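# Transfer 96-well plate from shaker S1 to nest N1

## Task

Take the 96-well plate off plate shaker S1 and set it into plate nest N1 so it rests level within the nest's locating features, with well A1 (the plate's clipped corner) at the nest corner labelled A1. It has to stay there on its own, not because the robot is holding it, and the gripper must release it and withdraw.

## Robot and tools

ROBOT. Two six-joint arms, left_arm and right_arm, each ending in a parallel gripper. The arm you are not using may be parked out of the way. Do not let the arms collide or push on each other.

FRAME. All poses use one scene frame. The origin is on the tabletop between the arms, +z is up, +x points out across the table, and left_arm sits on the +y side. The arm names do not refer to sides of a camera image. Reported hand positions can be slightly wrong, more so when an arm reaches far.

GRIPPER AXES. The fingers point along the gripper's +z and close along its y. end_effector_position is the point between the pads when they are closed. The fingertips extend about 33 mm past it when closed and about 9 mm when fully open; while closing they travel roughly 24 mm further from the arm, so keep that clearance above a surface.

ROW FORMAT. Every row has 20 numbers even if one arm moves: for left_arm x, y, z (metres, absolute target for the gripper point, scene frame), qw, qx, qy, qz (absolute target orientation, w first), then gripper position, force_limit, speed; then the same ten for right_arm. The last three per arm lie in [-1, 1]. position: +1 fully open (140 mm), about -0.8 pads touching, -1 closes until blocked. force_limit: about 14 N at -1, 60 N at 0, 107 N at +1 (parts up to 40 mm wide). speed: finger gap rate about 30 mm/s at -1, 140 at 0, 250 at +1. A 0 in these slots is a real command, so resend the previous values to leave a gripper unchanged. To hold an arm still, resend the exact pose from the last result before it stopped, every call.

execute_actions(actions): a list of actions; each action is up to 15 rows, one per control step of 1/30 s, and a short table repeats its final row to fill 15 steps (0.5 s per action). An empty list only returns state and images. If a target lies over 0.6 m from the gripper's current position along any of that gripper's axes, the action is rejected for both arms; if the first action fails this against the latest reported state, or any action is malformed, nothing runs. Each step the command is clipped to within 70 mm and 16 degrees of the measured pose, so far targets take several actions, and after an action the arm stops at its last clipped pose. Resend a fixed quaternion to keep orientation rather than copying the drifting reported one.

move(target, speed, stop_force, blocking): target is one 20-number row as above (absolute poses plus finger numbers, which are applied at the start). Each gripper follows a straight line to its pose, turning the shorter way; all paths finish together and last 0.5 to 10 s (cut off at 10 s). speed is in m/s, 0.002 to 0.5, default 0.25; rotation is capped at twice that in rad/s. Paths ignore obstacles and the other arm, and grippers may lag, stray or overshoot, especially with the arm nearly straight. The arms are stiff: aiming even slightly beyond a contact can cause a fault. stop_force (20 to 80 N, one value for both arms, not allowed in the first 0.2 s) ends an arm's path when its estimated push against the motion rises by that much for two steps; that arm backs up two steps and holds, and may briefly press twice as hard. Use it only with slow speeds, not when the gripper rotates, and omit it when lifting away from something you press on. A pose within 1.5 mm and 0.5 degrees of the current one counts as stationary. blocking=false returns after 0.5 s while motion continues; it cannot be combined with stop_force, and further moves or actions are refused until wait or stop shows it has ended.

wait(seconds): 0 to 10 s, arms keep their last command; returns early if a running move ends. stop(): brakes the current move; fingers keep going. zoom_image(camera, region): camera is cam_high, cam_low, cam_left_wrist or cam_right_wrist; region [x0, y0, x1, y1] in pixels, origin top-left, at most 504 by 504. finished_scene(scene): ends the current scene, passing its number; cannot be undone and reports success.

RESULTS. Each arm's line gives gripper position, quaternion and velocities. Hand target lines show the pose the controller now drives toward. "pose unreachable" means a clearance check altered or blocked that arm's command. The move line reports the ending per arm: done, off_target, moving, held, fault, or contact (stop_force triggered); limits=paced means the pose was clipped, limits=held means some steps were blocked and the arm may then surge. Distances to target are listed. object_status: 0 moving, 1 blocked while opening, 2 blocked while closing (a grip), 3 reached target or pads met. position_measured runs from 3 (open) to 230 (pads touching), not linear in mm. To tighten a grip, raise force_limit and switch position between -1 and -0.98. MOTOR HOT warns of heating; OVER-TEMPERATURE FAULT means the arm is braked to cool.

CAMERAS. cam_high and cam_low are fixed, 672x504; cam_left_wrist and cam_right_wrist are fisheye, 504x504. Calibration (K, distortion, T_world_to_cam) is provided and may be off by a few degrees and millimetres.

AVOID. Dropping the plate, knocking anything off the table (ends the scene), slamming, and hard pushes. A joint torque at its load limit (wrist joints 40.9 N m, elbow 145, waist and shoulder 309, held weight included) or any external force of 144 N faults the arm for 10 s. Short tugs on the held plate or pushes on loose items may occur, so grip firmly and check status 2.

Each tool is called after "Call:" as a command line: name --argument value for each argument, lists and objects as JSON in quotes; but a table of rows of numbers goes row by row, as --pt "numbers of a row", without its own name.

## Session

Call:
execute_actions --actions '[]'

Scene clock: 0.00 s.
left_arm: end_effector_position=(+0.1638, +0.7692, +0.1830) position_measured=3 object_status=3 end_effector_quat_wxyz=(-0.036, +0.989, +0.138, +0.044) end_effector_velocity=(+0.000, -0.000, +0.000) end_effector_angular_velocity=(-0.000, -0.001, -0.001) | right_arm: end_effector_position=(+0.6792, -0.6043, +0.3227) position_measured=3 object_status=3 end_effector_quat_wxyz=(+0.001, +0.999, +0.043, +0.001) end_effector_velocity=(-0.000, +0.002, +0.000) end_effector_angular_velocity=(+0.001, -0.001, +0.003)
Joint positions: left_arm=[ 0.611 -0.425  2.369  0.041  1.09   1.776] | right_arm=[-0.054  0.163  1.605 -0.002  1.372  1.518]
Joint velocities: left_arm=[-0.001 -0.     0.    -0.001 -0.     0.001] | right_arm=[ 0.003 -0.    -0.     0.001 -0.    -0.   ]
Hand target (left_arm): +0.164, +0.769, +0.183; -0.036, +0.989, +0.138, +0.044
Hand target (right_arm): +0.679, -0.604, +0.323; +0.001, +0.999, +0.043, +0.001

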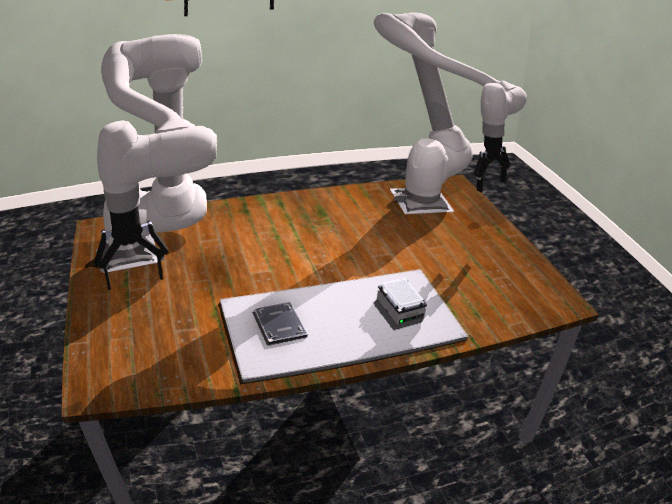

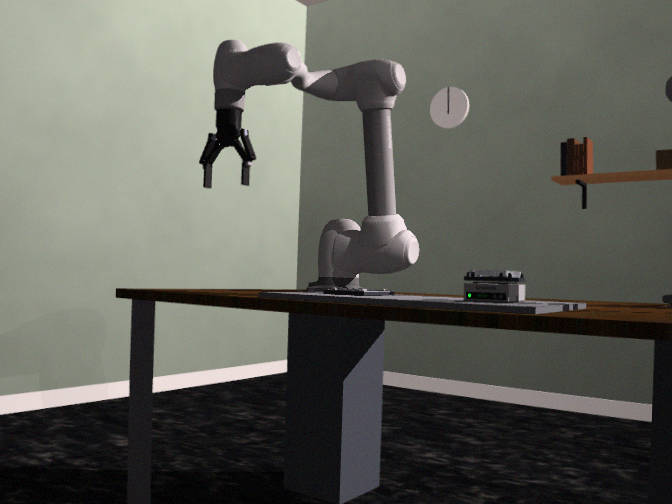

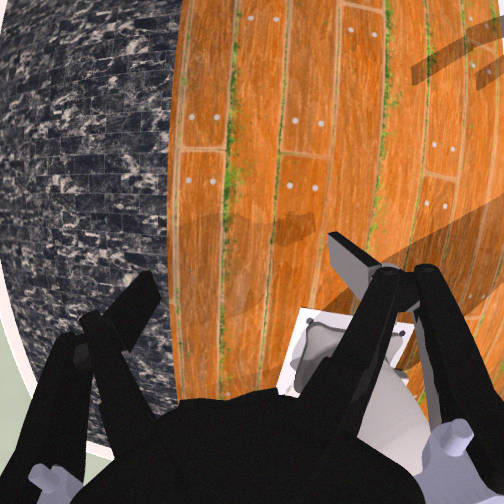

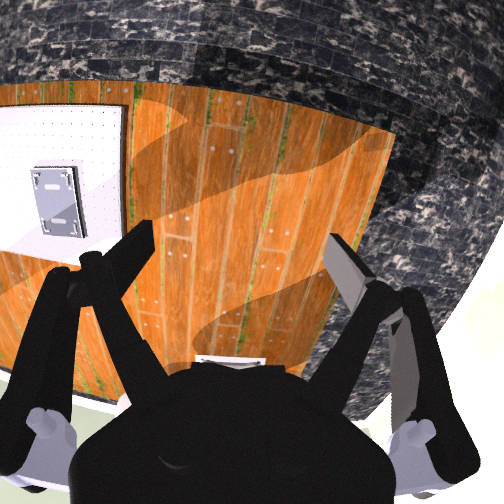

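Call:
zoom_image --camera "cam_high" --region '[200, 250, 480, 390]'

Call:
zoom_image --camera "cam_low" --region '[300, 250, 600, 330]'

Region (200, 250, 480, 390) of cam_high's 672x504 image, scaled by 1.800, with more detail than that image has.

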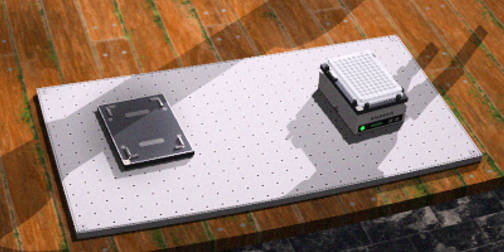

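Region (300, 250, 600, 330) of cam_low's 672x504 image, scaled by 1.680, with more detail than that image has; it fills the top 134 rows of this view, and the rest is white.

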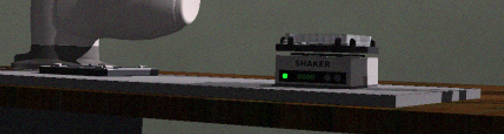

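Call:
move --target '[0.61,0.2,0.25,0,1,0,0,1,0,0,0.4,-0.75,0.4,0,1,0,0,1,0,0]' --speed 0.4

action 0: the call puts the target (left_arm/x, left_arm/y, left_arm/z) 0.665 m from left_arm's end_effector_position in the last result along the gripper's own y axis as it stood there; a target may be at most 0.6 m away along each of those axes, so nothing of the call was run and nothing moved. Command a nearer target, and go on from there in a later call.

Call:
move --target '[0.52,0.3,0.3,0,1,0,0,1,0,0,0.4,-0.75,0.4,0,1,0,0,1,0,0]' --speed 0.4

Call:
move --target '[0.55,0.2,0.27,0,1,0,0,1,0,0,0.4,-0.75,0.4,0,1,0,0,1,0,0]'

Scene clock: 13.97 s.
left_arm: end_effector_position=(+0.5197, +0.3012, +0.3000) position_measured=3 object_status=3 end_effector_quat_wxyz=(-0.002, +1.000, -0.000, -0.001) end_effector_velocity=(+0.001, -0.001, +0.000) end_effector_angular_velocity=(+0.000, -0.001, -0.001) | right_arm: end_effector_position=(+0.3995, -0.7499, +0.3996) position_measured=3 object_status=3 end_effector_quat_wxyz=(+0.001, +1.000, -0.000, -0.000) end_effector_velocity=(-0.000, +0.000, +0.000) end_effector_angular_velocity=(+0.000, -0.000, +0.000)
Joint positions: left_arm=[-0.384  0.19   1.613  0.002  1.341  1.074] | right_arm=[-0.418 -0.296  1.891 -0.001  1.547  1.239]
Joint velocities: left_arm=[-0.     0.001 -0.002  0.001 -0.     0.   ] | right_arm=[-0.    -0.001  0.     0.     0.    -0.001]
Hand target (left_arm): +0.520, +0.301, +0.300; -0.002, +1.000, -0.000, -0.001
Hand target (right_arm): +0.400, -0.750, +0.400; +0.001, +1.000, -0.000, -0.000
Off the commanded pose (left_arm): 0.001 m, 0 deg.
Off the commanded pose (right_arm): 0.001 m, 0 deg.
move: done; limits=paced
camera_calibration (this result's frames):
cam_left_wrist: T_world_to_cam=[[-0.189967, -0.981189, 0.0343706, 0.371067], [-0.919456, 0.190072, 0.344199, 0.330573], [-0.344257, 0.0337841, -0.938268, 0.625695], [0, 0, 0, 1]] pos_world=[0.589837, 0.280115, 0.460533]
cam_right_wrist: T_world_to_cam=[[0.089988, -0.995526, 0.0288099, -0.804812], [-0.892613, -0.0677872, 0.445699, 0.12339], [-0.441752, -0.0658236, -0.894719, 0.656294], [0, 0, 0, 1]] pos_world=[0.472481, -0.749647, 0.555391]

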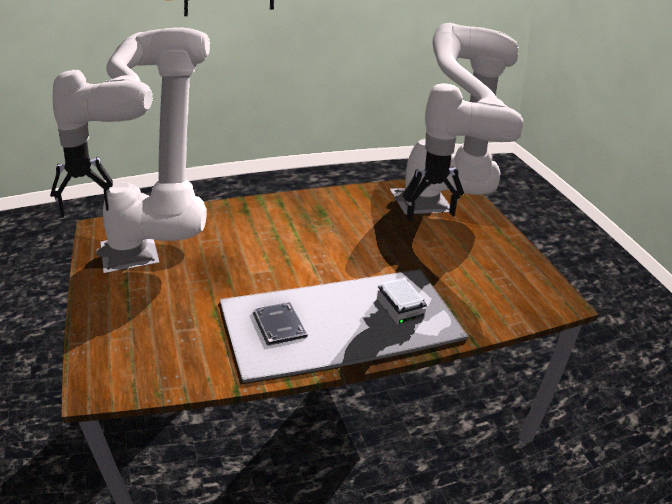

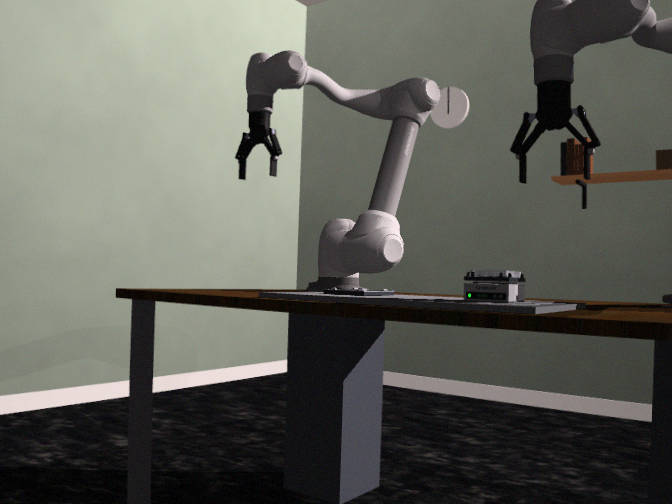

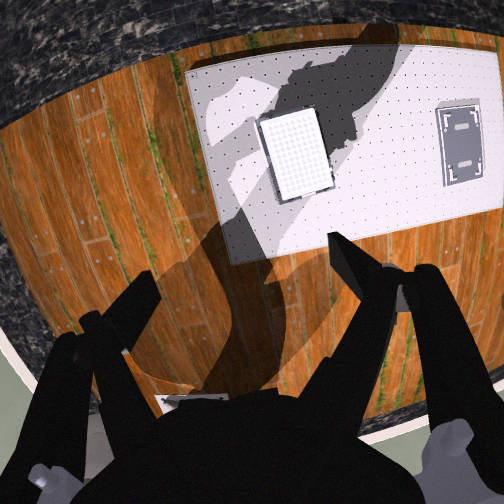

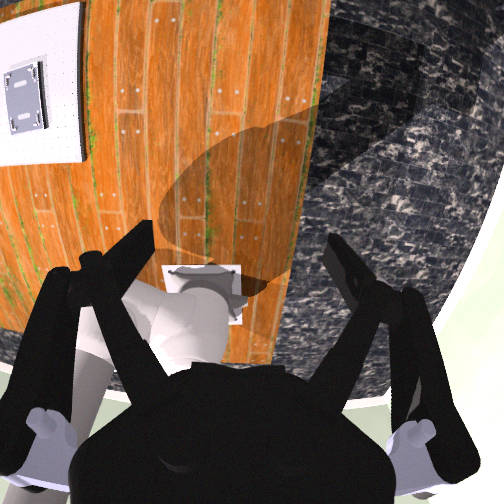

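Scene clock: 14.83 s.
left_arm: end_effector_position=(+0.5501, +0.2001, +0.2700) position_measured=3 object_status=3 end_effector_quat_wxyz=(+0.000, +1.000, +0.000, +0.000) end_effector_velocity=(-0.001, +0.001, -0.000) end_effector_angular_velocity=(+0.002, +0.005, +0.002) | right_arm: end_effector_position=(+0.4000, -0.7500, +0.4000) position_measured=3 object_status=3 end_effector_quat_wxyz=(+0.000, +1.000, -0.000, -0.000) end_effector_velocity=(-0.001, -0.001, +0.000) end_effector_angular_velocity=(-0.001, +0.000, -0.002)
Joint positions: left_arm=[-0.485  0.318  1.504  0.     1.319  0.974] | right_arm=[-0.419 -0.295  1.89  -0.     1.547  1.238]
Joint velocities: left_arm=[ 0.     0.001 -0.001 -0.001  0.006 -0.002] | right_arm=[-0.002 -0.     0.    -0.001  0.    -0.   ]
Hand target (left_arm): +0.550, +0.200, +0.270; -0.000, +1.000, +0.000, +0.000
Hand target (right_arm): +0.400, -0.750, +0.400; +0.000, +1.000, -0.000, -0.000
Off the commanded pose (left_arm): 0.000 m, 0 deg.
Off the commanded pose (right_arm): 0.000 m, 0 deg.
move: done
camera_calibration (this result's frames):
cam_left_wrist: T_world_to_cam=[[-0.189752, -0.981124, 0.0372919, 0.277727], [-0.920019, 0.190941, 0.342209, 0.388683], [-0.34287, 0.0306256, -0.938883, 0.61145], [0, 0, 0, 1]] pos_world=[0.619943, 0.179543, 0.430712]
cam_right_wrist: T_world_to_cam=[[0.0901843, -0.995543, 0.0275885, -0.804541], [-0.892926, -0.0685579, 0.444953, 0.12345], [-0.441078, -0.0647623, -0.895129, 0.657559], [0, 0, 0, 1]] pos_world=[0.472823, -0.749906, 0.555866]

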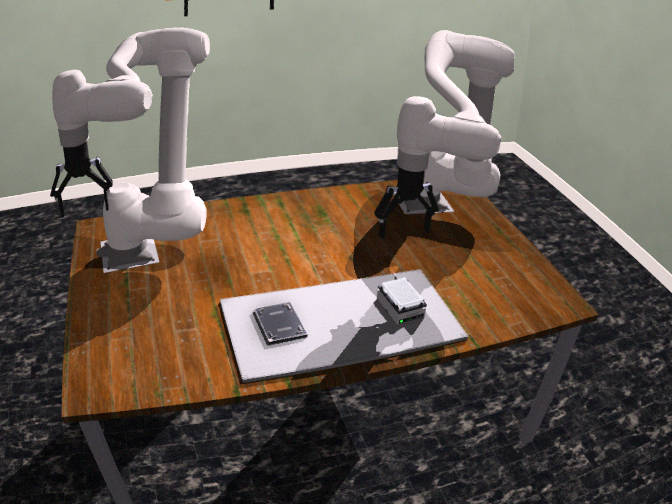

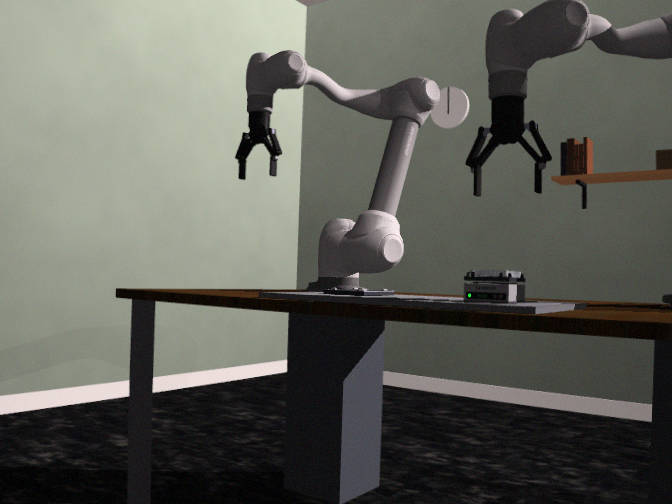

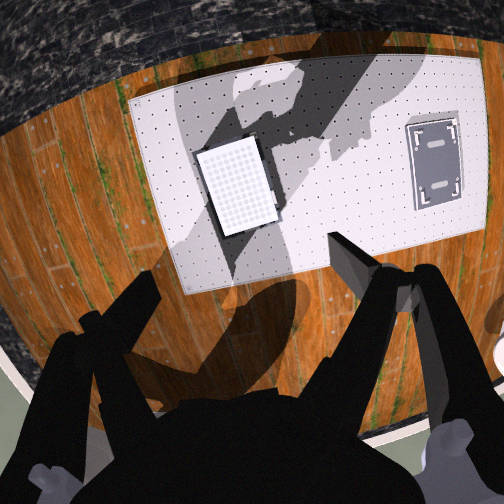

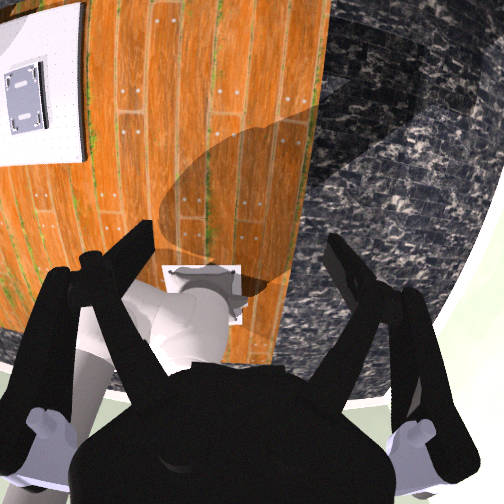

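Call:
zoom_image --camera "cam_left_wrist" --region '[180, 100, 480, 250]'

Region (180, 100, 480, 250) of cam_left_wrist's 504x504 image, scaled by 1.680, with more detail than that image has.

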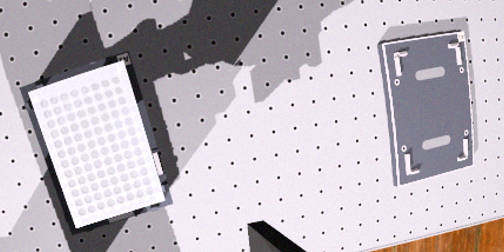

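Call:
move --target '[0.53,0.198,0.19,0,0.9992,0.039,0,0.3,0,0,0.4,-0.75,0.4,0,1,0,0,1,0,0]'

Call:
zoom_image --camera "cam_left_wrist" --region '[130, 80, 370, 300]'

Scene clock: 23.77 s.
left_arm: end_effector_position=(+0.5299, +0.1981, +0.1901) position_measured=91 object_status=3 end_effector_quat_wxyz=(+0.000, +0.999, +0.039, +0.000) end_effector_velocity=(+0.000, +0.001, -0.000) end_effector_angular_velocity=(+0.001, -0.001, -0.000) | right_arm: end_effector_position=(+0.4000, -0.7500, +0.4000) position_measured=3 object_status=3 end_effector_quat_wxyz=(-0.000, +1.000, +0.000, -0.000) end_effector_velocity=(+0.000, -0.000, +0.000) end_effector_angular_velocity=(+0.000, -0.000, -0.001)
Joint positions: left_arm=[-0.503  0.334  1.632  0.     1.175  0.878] | right_arm=[-0.419 -0.295  1.89  -0.     1.547  1.238]
Joint velocities: left_arm=[-0.    -0.     0.001  0.002 -0.001 -0.001] | right_arm=[-0.001  0.    -0.     0.    -0.     0.   ]
Hand target (left_arm): +0.530, +0.198, +0.190; -0.000, +0.999, +0.039, +0.000
Hand target (right_arm): +0.400, -0.750, +0.400; +0.000, +1.000, -0.000, -0.000
Off the commanded pose (left_arm): 0.000 m, 0 deg.
Off the commanded pose (right_arm): 0.000 m, 0 deg.
move: done
camera_calibration (this result's frames):
cam_left_wrist: T_world_to_cam=[[-0.112599, -0.992939, 0.037331, 0.236377], [-0.932034, 0.118567, 0.342425, 0.418542], [-0.344433, 0.00376309, -0.938803, 0.535689], [0, 0, 0, 1]] pos_world=[0.60122, 0.183067, 0.350763]
cam_right_wrist: T_world_to_cam=[[0.0901868, -0.995543, 0.0275839, -0.80454], [-0.892926, -0.0685622, 0.444952, 0.123448], [-0.441078, -0.0647592, -0.895129, 0.657561], [0, 0, 0, 1]] pos_world=[0.472824, -0.749907, 0.555866]

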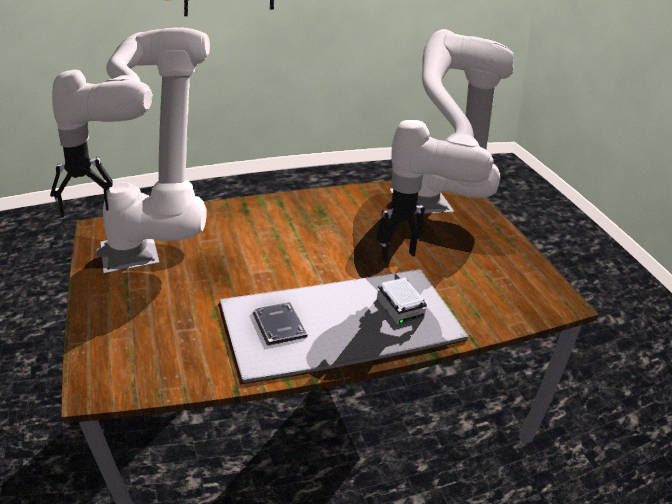

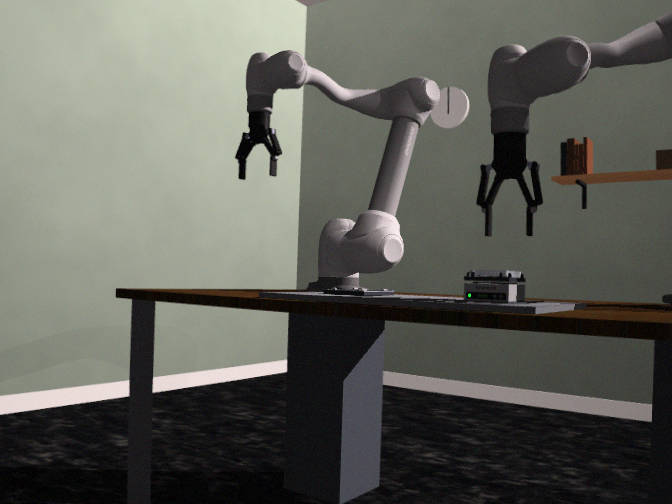

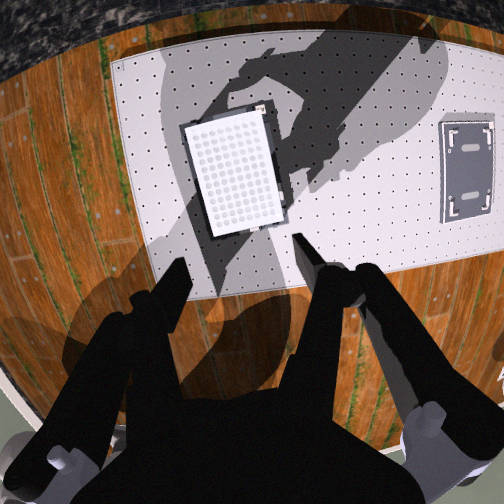

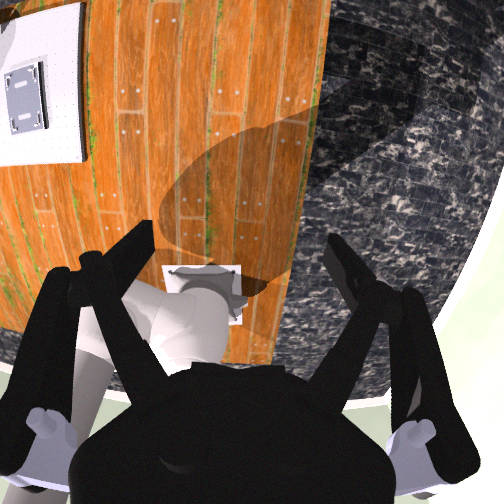

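Region (130, 80, 370, 300) of cam_left_wrist's 504x504 image, scaled by 2.100, with more detail than that image has; it fills the top 462 rows of this view, and the rest is white.

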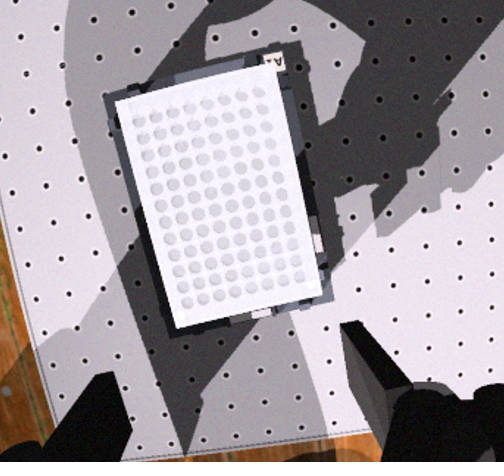

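Call:
move --target '[0.59,0.198,0.105,0,0.9992,0.039,0,0.3,0,0,0.4,-0.75,0.4,0,1,0,0,1,0,0]' --speed 0.12

Call:
zoom_image --camera "cam_low" --region '[430, 200, 580, 310]'

Scene clock: 30.53 s.
left_arm: end_effector_position=(+0.5899, +0.1980, +0.1051) position_measured=91 object_status=3 end_effector_quat_wxyz=(+0.000, +0.999, +0.039, +0.000) end_effector_velocity=(+0.000, -0.000, -0.001) end_effector_angular_velocity=(+0.001, +0.001, -0.002) | right_arm: end_effector_position=(+0.4000, -0.7500, +0.4000) position_measured=3 object_status=3 end_effector_quat_wxyz=(-0.000, +1.000, -0.000, -0.000) end_effector_velocity=(+0.000, +0.000, -0.000) end_effector_angular_velocity=(+0.001, +0.000, +0.000)
Joint positions: left_arm=[-0.458  0.469  1.602 -0.     1.071  0.923] | right_arm=[-0.419 -0.295  1.89   0.     1.547  1.238]
Joint velocities: left_arm=[-0.     0.001 -0.     0.    -0.     0.001] | right_arm=[ 0.  0.  0.  0.  0. -0.]
Hand target (left_arm): +0.590, +0.198, +0.105; +0.000, +0.999, +0.039, -0.000
Hand target (right_arm): +0.400, -0.750, +0.400; -0.000, +1.000, -0.000, -0.000
Off the commanded pose (left_arm): 0.000 m, 0 deg.
Off the commanded pose (right_arm): 0.000 m, 0 deg.
move: done
camera_calibration (this result's frames):
cam_left_wrist: T_world_to_cam=[[-0.112704, -0.992923, 0.0374476, 0.246271], [-0.932024, 0.118705, 0.342404, 0.503556], [-0.344426, 0.00368809, -0.938806, 0.476539], [0, 0, 0, 1]] pos_world=[0.661214, 0.182996, 0.265736]
cam_right_wrist: T_world_to_cam=[[0.0901866, -0.995543, 0.0275841, -0.80454], [-0.892926, -0.068562, 0.444952, 0.123448], [-0.441077, -0.0647592, -0.89513, 0.657561], [0, 0, 0, 1]] pos_world=[0.472824, -0.749907, 0.555867]

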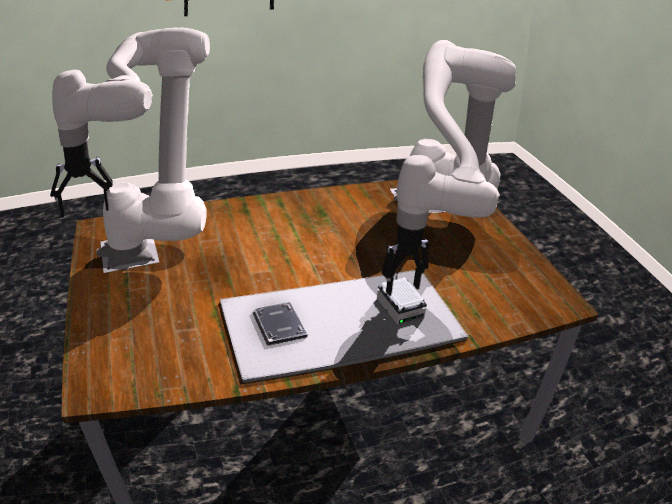

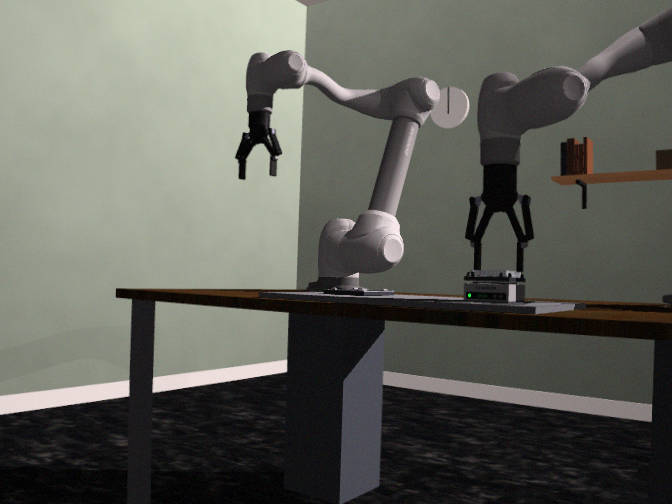

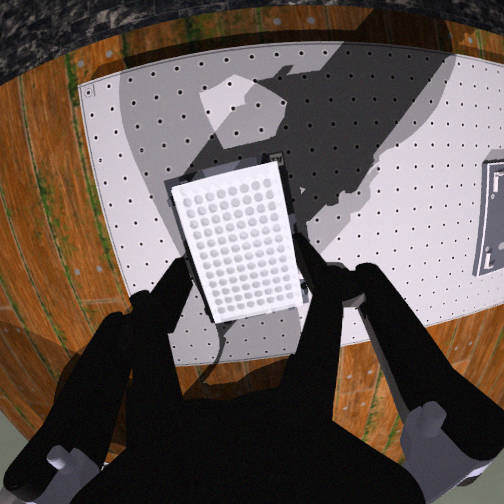

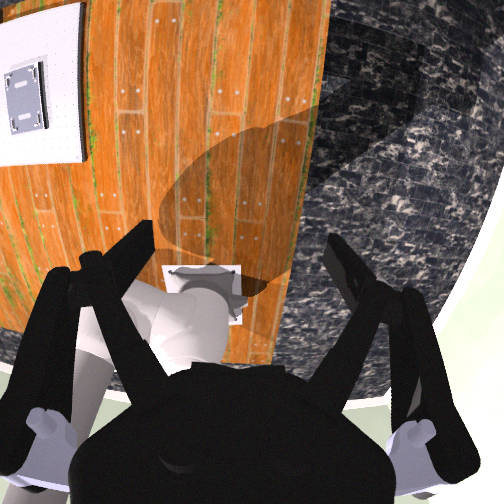

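Region (430, 200, 580, 310) of cam_low's 672x504 image, scaled by 3.360, with more detail than that image has; it fills the top 370 rows of this view, and the rest is white.

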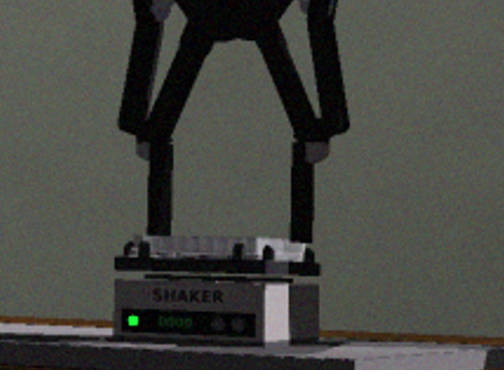

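Call:
move --target '[0.59,0.198,0.095,0,0.9992,0.039,0,0.3,0,0,0.4,-0.75,0.4,0,1,0,0,1,0,0]' --speed 0.04

Call:
move --target '[0.59,0.198,0.095,0,0.9992,0.039,0,-1,0,-0.5,0.4,-0.75,0.4,0,1,0,0,1,0,0]'

Call:
move --target '[0.59,0.198,0.14,0,0.9992,0.039,0,-1,0,-0.5,0.4,-0.75,0.4,0,1,0,0,1,0,0]' --speed 0.05

Call:
move --target '[0.567,-0.174,0.14,0,1,0,0,-1,0,-0.5,0.4,-0.75,0.4,0,1,0,0,1,0,0]' --speed 0.2

Call:
zoom_image --camera "cam_high" --region '[220, 240, 360, 360]'

Scene clock: 36.10 s.
left_arm: end_effector_position=(+0.5901, +0.1979, +0.0954) position_measured=91 object_status=3 end_effector_quat_wxyz=(+0.000, +0.999, +0.039, +0.000) end_effector_velocity=(-0.000, +0.000, -0.002) end_effector_angular_velocity=(+0.001, +0.001, +0.001) | right_arm: end_effector_position=(+0.4000, -0.7500, +0.4000) position_measured=3 object_status=3 end_effector_quat_wxyz=(-0.000, +1.000, -0.000, -0.000) end_effector_velocity=(+0.000, +0.000, -0.000) end_effector_angular_velocity=(+0.000, +0.000, +0.001)
Joint positions: left_arm=[-0.458  0.476  1.61  -0.     1.055  0.923] | right_arm=[-0.419 -0.295  1.89   0.     1.547  1.238]
Joint velocities: left_arm=[-0.     0.002  0.001  0.001 -0.001 -0.001] | right_arm=[ 0.001  0.     0.     0.    -0.    -0.   ]
Hand target (left_arm): +0.590, +0.198, +0.095; -0.000, +0.999, +0.039, +0.000
Hand target (right_arm): +0.400, -0.750, +0.400; -0.000, +1.000, +0.000, -0.000
Off the commanded pose (left_arm): 0.000 m, 0 deg.
Off the commanded pose (right_arm): 0.000 m, 0 deg.
move: done
camera_calibration (this result's frames):
cam_left_wrist: T_world_to_cam=[[-0.112758, -0.99291, 0.0376264, 0.246581], [-0.93213, 0.118819, 0.342075, 0.507116], [-0.34412, 0.00349908, -0.938919, 0.467342], [0, 0, 0, 1]] pos_world=[0.661324, 0.182942, 0.256047]
cam_right_wrist: T_world_to_cam=[[0.0901865, -0.995543, 0.027584, -0.80454], [-0.892926, -0.0685619, 0.444952, 0.123448], [-0.441077, -0.0647591, -0.89513, 0.657561], [0, 0, 0, 1]] pos_world=[0.472824, -0.749907, 0.555867]

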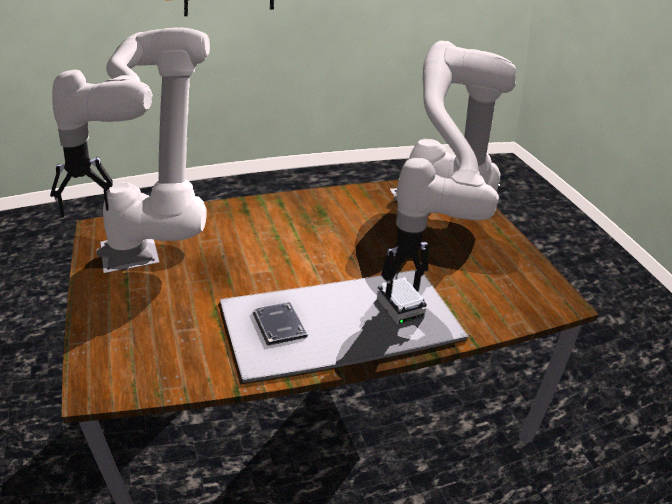

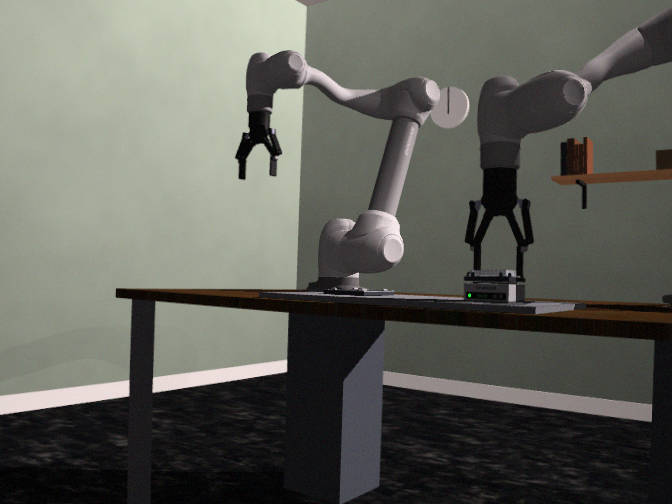

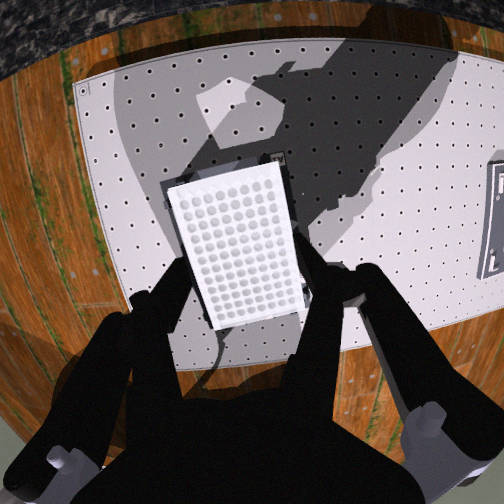

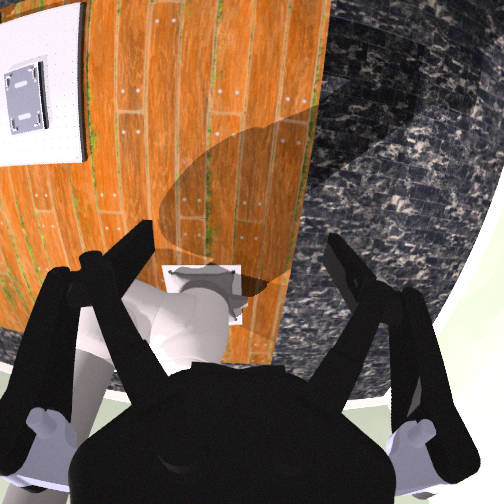

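Scene clock: 36.80 s.
left_arm: end_effector_position=(+0.5901, +0.1979, +0.0952) position_measured=106 object_status=2 end_effector_quat_wxyz=(+0.000, +0.999, +0.039, +0.000) end_effector_velocity=(-0.001, -0.000, -0.001) end_effector_angular_velocity=(-0.000, +0.002, +0.000) | right_arm: end_effector_position=(+0.4000, -0.7500, +0.4000) position_measured=3 object_status=3 end_effector_quat_wxyz=(-0.000, +1.000, +0.000, -0.000) end_effector_velocity=(+0.001, +0.000, +0.000) end_effector_angular_velocity=(+0.000, -0.002, +0.001)
Joint positions: left_arm=[-0.458  0.476  1.61  -0.     1.055  0.924] | right_arm=[-0.419 -0.295  1.89   0.     1.547  1.238]
Joint velocities: left_arm=[-0.     0.001  0.001 -0.001 -0.    -0.   ] | right_arm=[ 0.001 -0.     0.     0.001 -0.002 -0.   ]
Hand target (left_arm): +0.590, +0.198, +0.095; -0.000, +0.999, +0.039, +0.000
Hand target (right_arm): +0.400, -0.750, +0.400; -0.000, +1.000, +0.000, -0.000
Off the commanded pose (left_arm): 0.000 m, 0 deg.
Off the commanded pose (right_arm): 0.000 m, 0 deg.
move: done
camera_calibration (this result's frames):
cam_left_wrist: T_world_to_cam=[[-0.112804, -0.992908, 0.0375345, 0.246637], [-0.932107, 0.11883, 0.342133, 0.507139], [-0.344167, 0.00360794, -0.938902, 0.467251], [0, 0, 0, 1]] pos_world=[0.661342, 0.182938, 0.255936]
cam_right_wrist: T_world_to_cam=[[0.0901867, -0.995543, 0.0275842, -0.80454], [-0.892926, -0.0685621, 0.444952, 0.123448], [-0.441077, -0.0647594, -0.89513, 0.657561], [0, 0, 0, 1]] pos_world=[0.472824, -0.749907, 0.555867]

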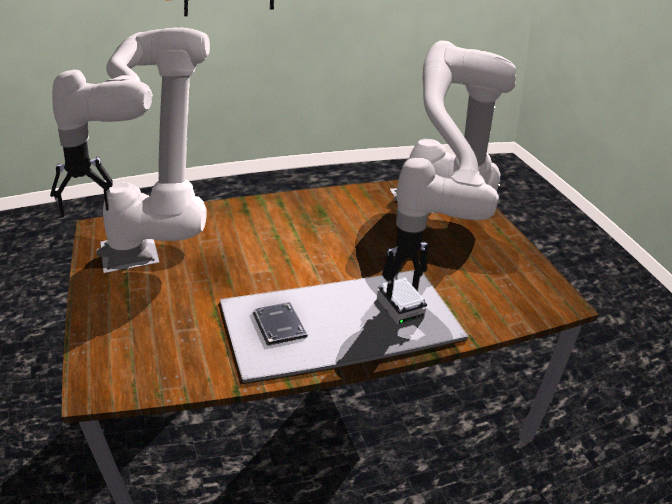

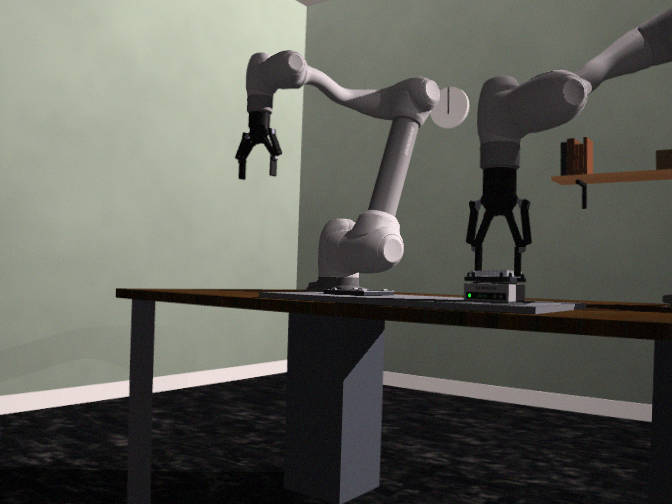

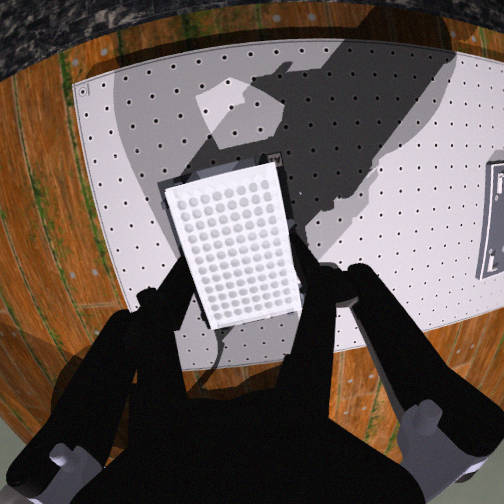

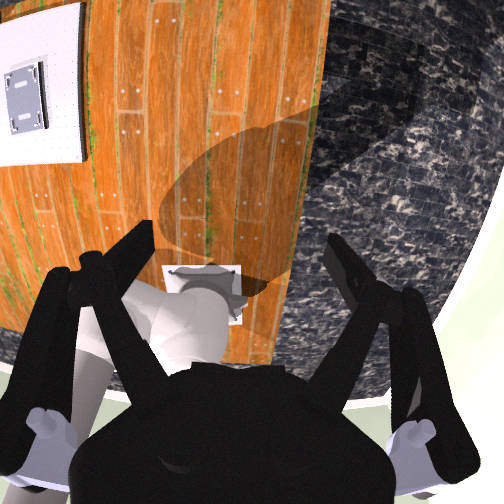

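Scene clock: 38.00 s.
left_arm: end_effector_position=(+0.5901, +0.1980, +0.1399) position_measured=108 object_status=2 end_effector_quat_wxyz=(+0.000, +0.999, +0.039, -0.000) end_effector_velocity=(+0.000, -0.000, +0.001) end_effector_angular_velocity=(-0.001, -0.001, -0.000) | right_arm: end_effector_position=(+0.4000, -0.7500, +0.4000) position_measured=3 object_status=3 end_effector_quat_wxyz=(-0.000, +1.000, -0.000, -0.000) end_effector_velocity=(-0.000, -0.000, -0.000) end_effector_angular_velocity=(+0.000, +0.001, -0.001)
Joint positions: left_arm=[-0.458  0.443  1.571 -0.     1.127  0.924] | right_arm=[-0.419 -0.295  1.89   0.     1.547  1.238]
Joint velocities: left_arm=[ 0.    -0.001 -0.    -0.    -0.     0.001] | right_arm=[-0.001  0.     0.    -0.    -0.    -0.   ]
Hand target (left_arm): +0.590, +0.198, +0.140; +0.000, +0.999, +0.039, -0.000
Hand target (right_arm): +0.400, -0.750, +0.400; -0.000, +1.000, +0.000, -0.000
Off the commanded pose (left_arm): 0.000 m, 0 deg.
Off the commanded pose (right_arm): 0.000 m, 0 deg.
move: done
camera_calibration (this result's frames):
cam_left_wrist: T_world_to_cam=[[-0.11286, -0.992908, 0.0373563, 0.245055], [-0.931978, 0.11882, 0.34249, 0.491705], [-0.3445, 0.00383806, -0.938779, 0.50934], [0, 0, 0, 1]] pos_world=[0.661383, 0.182938, 0.3006]
cam_right_wrist: T_world_to_cam=[[0.0901867, -0.995543, 0.027584, -0.80454], [-0.892926, -0.0685621, 0.444952, 0.123448], [-0.441077, -0.0647592, -0.89513, 0.657561], [0, 0, 0, 1]] pos_world=[0.472824, -0.749907, 0.555867]

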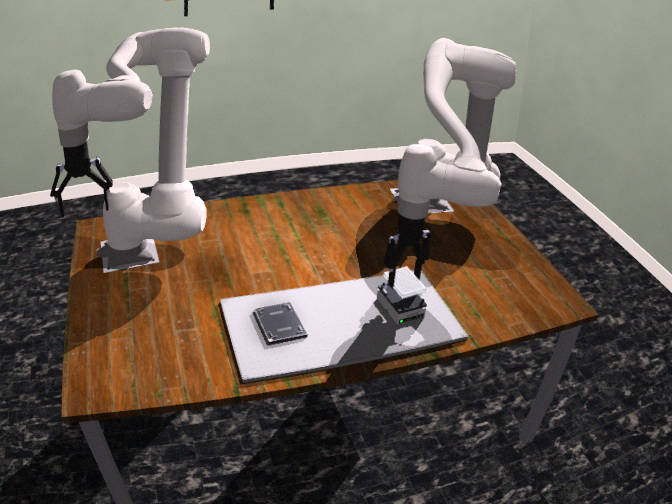

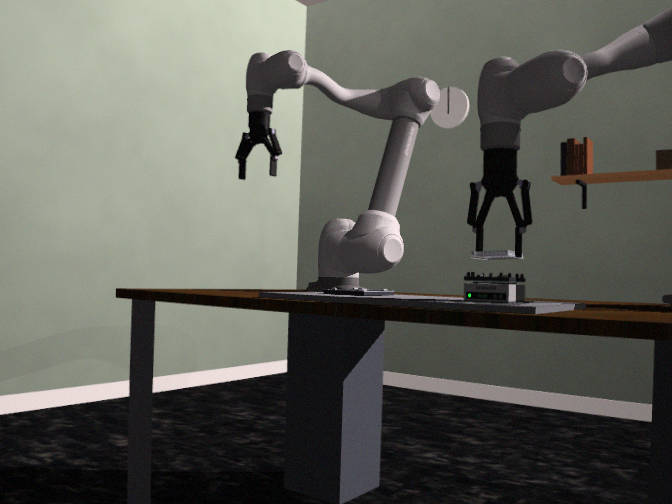

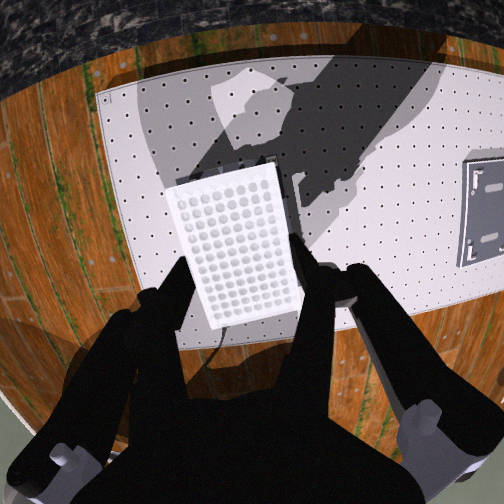

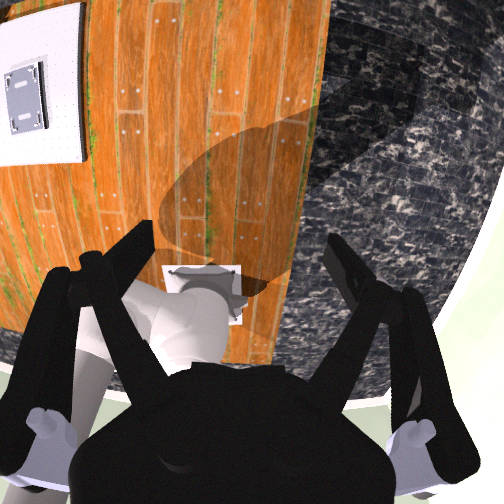

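Scene clock: 40.27 s.
left_arm: end_effector_position=(+0.5673, -0.1737, +0.1399) position_measured=108 object_status=2 end_effector_quat_wxyz=(-0.001, +1.000, -0.000, +0.000) end_effector_velocity=(-0.000, -0.001, -0.000) end_effector_angular_velocity=(+0.000, -0.000, -0.002) | right_arm: end_effector_position=(+0.4000, -0.7500, +0.4000) position_measured=3 object_status=3 end_effector_quat_wxyz=(-0.000, +1.000, -0.000, -0.000) end_effector_velocity=(-0.000, +0.001, -0.000) end_effector_angular_velocity=(+0.001, +0.001, +0.001)
Joint positions: left_arm=[-0.789  0.805  0.964  0.001  1.373  0.67 ] | right_arm=[-0.419 -0.295  1.89   0.     1.547  1.238]
Joint velocities: left_arm=[-0.001  0.002 -0.003  0.     0.001  0.001] | right_arm=[ 0.001  0.001  0.     0.001  0.001 -0.   ]
Hand target (left_arm): +0.567, -0.174, +0.140; -0.001, +1.000, -0.000, +0.000
Hand target (right_arm): +0.400, -0.750, +0.400; -0.000, +1.000, +0.000, -0.000
Off the commanded pose (left_arm): 0.000 m, 0 deg.
Off the commanded pose (right_arm): 0.000 m, 0 deg.
move: done
camera_calibration (this result's frames):
cam_left_wrist: T_world_to_cam=[[-0.190117, -0.981091, 0.0362615, -0.080482], [-0.920006, 0.19093, 0.342251, 0.520465], [-0.342703, 0.0317071, -0.938909, 0.506746], [0, 0, 0, 1]] pos_world=[0.637193, -0.1944, 0.300577]
cam_right_wrist: T_world_to_cam=[[0.0901866, -0.995543, 0.0275839, -0.80454], [-0.892926, -0.068562, 0.444952, 0.123448], [-0.441077, -0.0647591, -0.89513, 0.657561], [0, 0, 0, 1]] pos_world=[0.472824, -0.749907, 0.555866]

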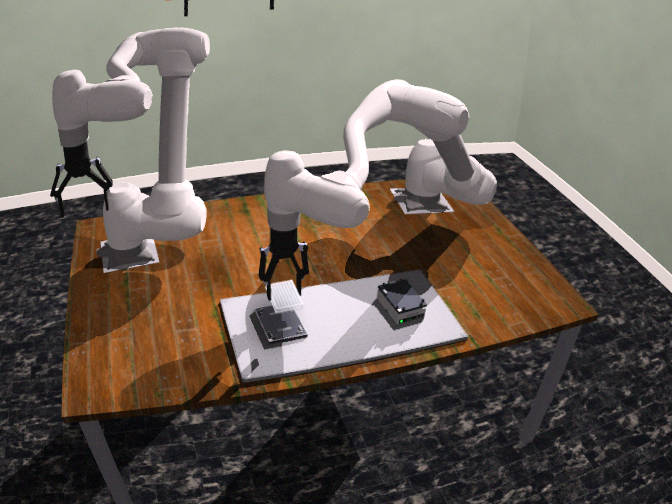

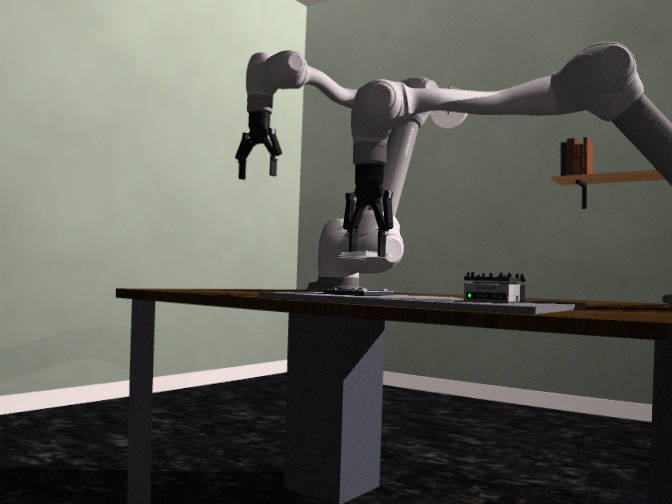

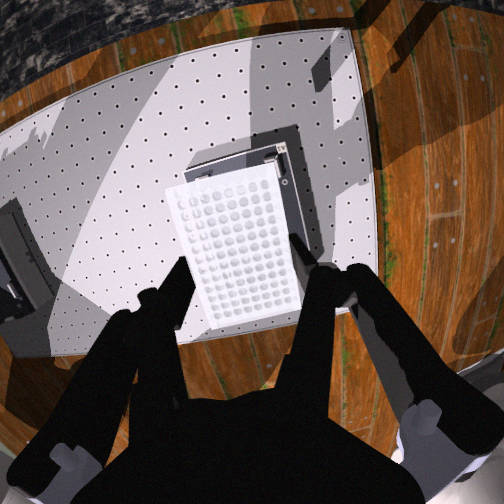

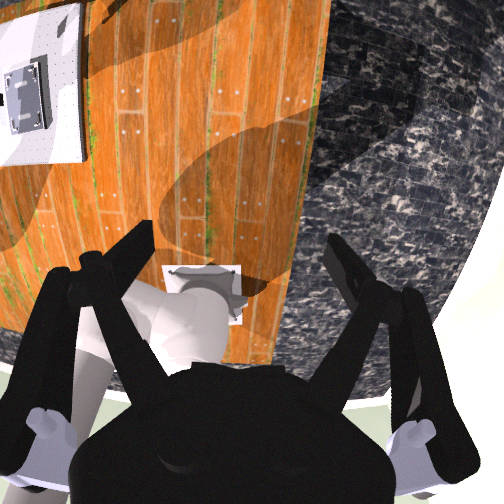

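Region (220, 240, 360, 360) of cam_high's 672x504 image, scaled by 3.600, with more detail than that image has; it fills the top 432 rows of this view, and the rest is white.

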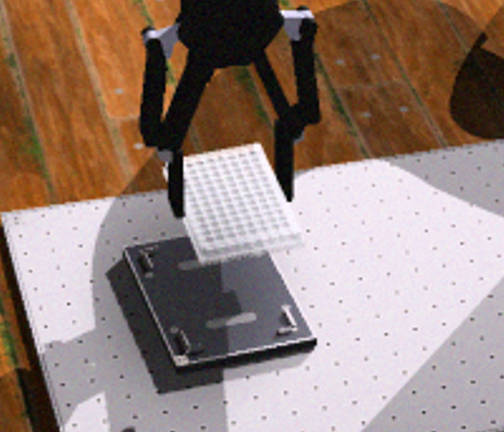

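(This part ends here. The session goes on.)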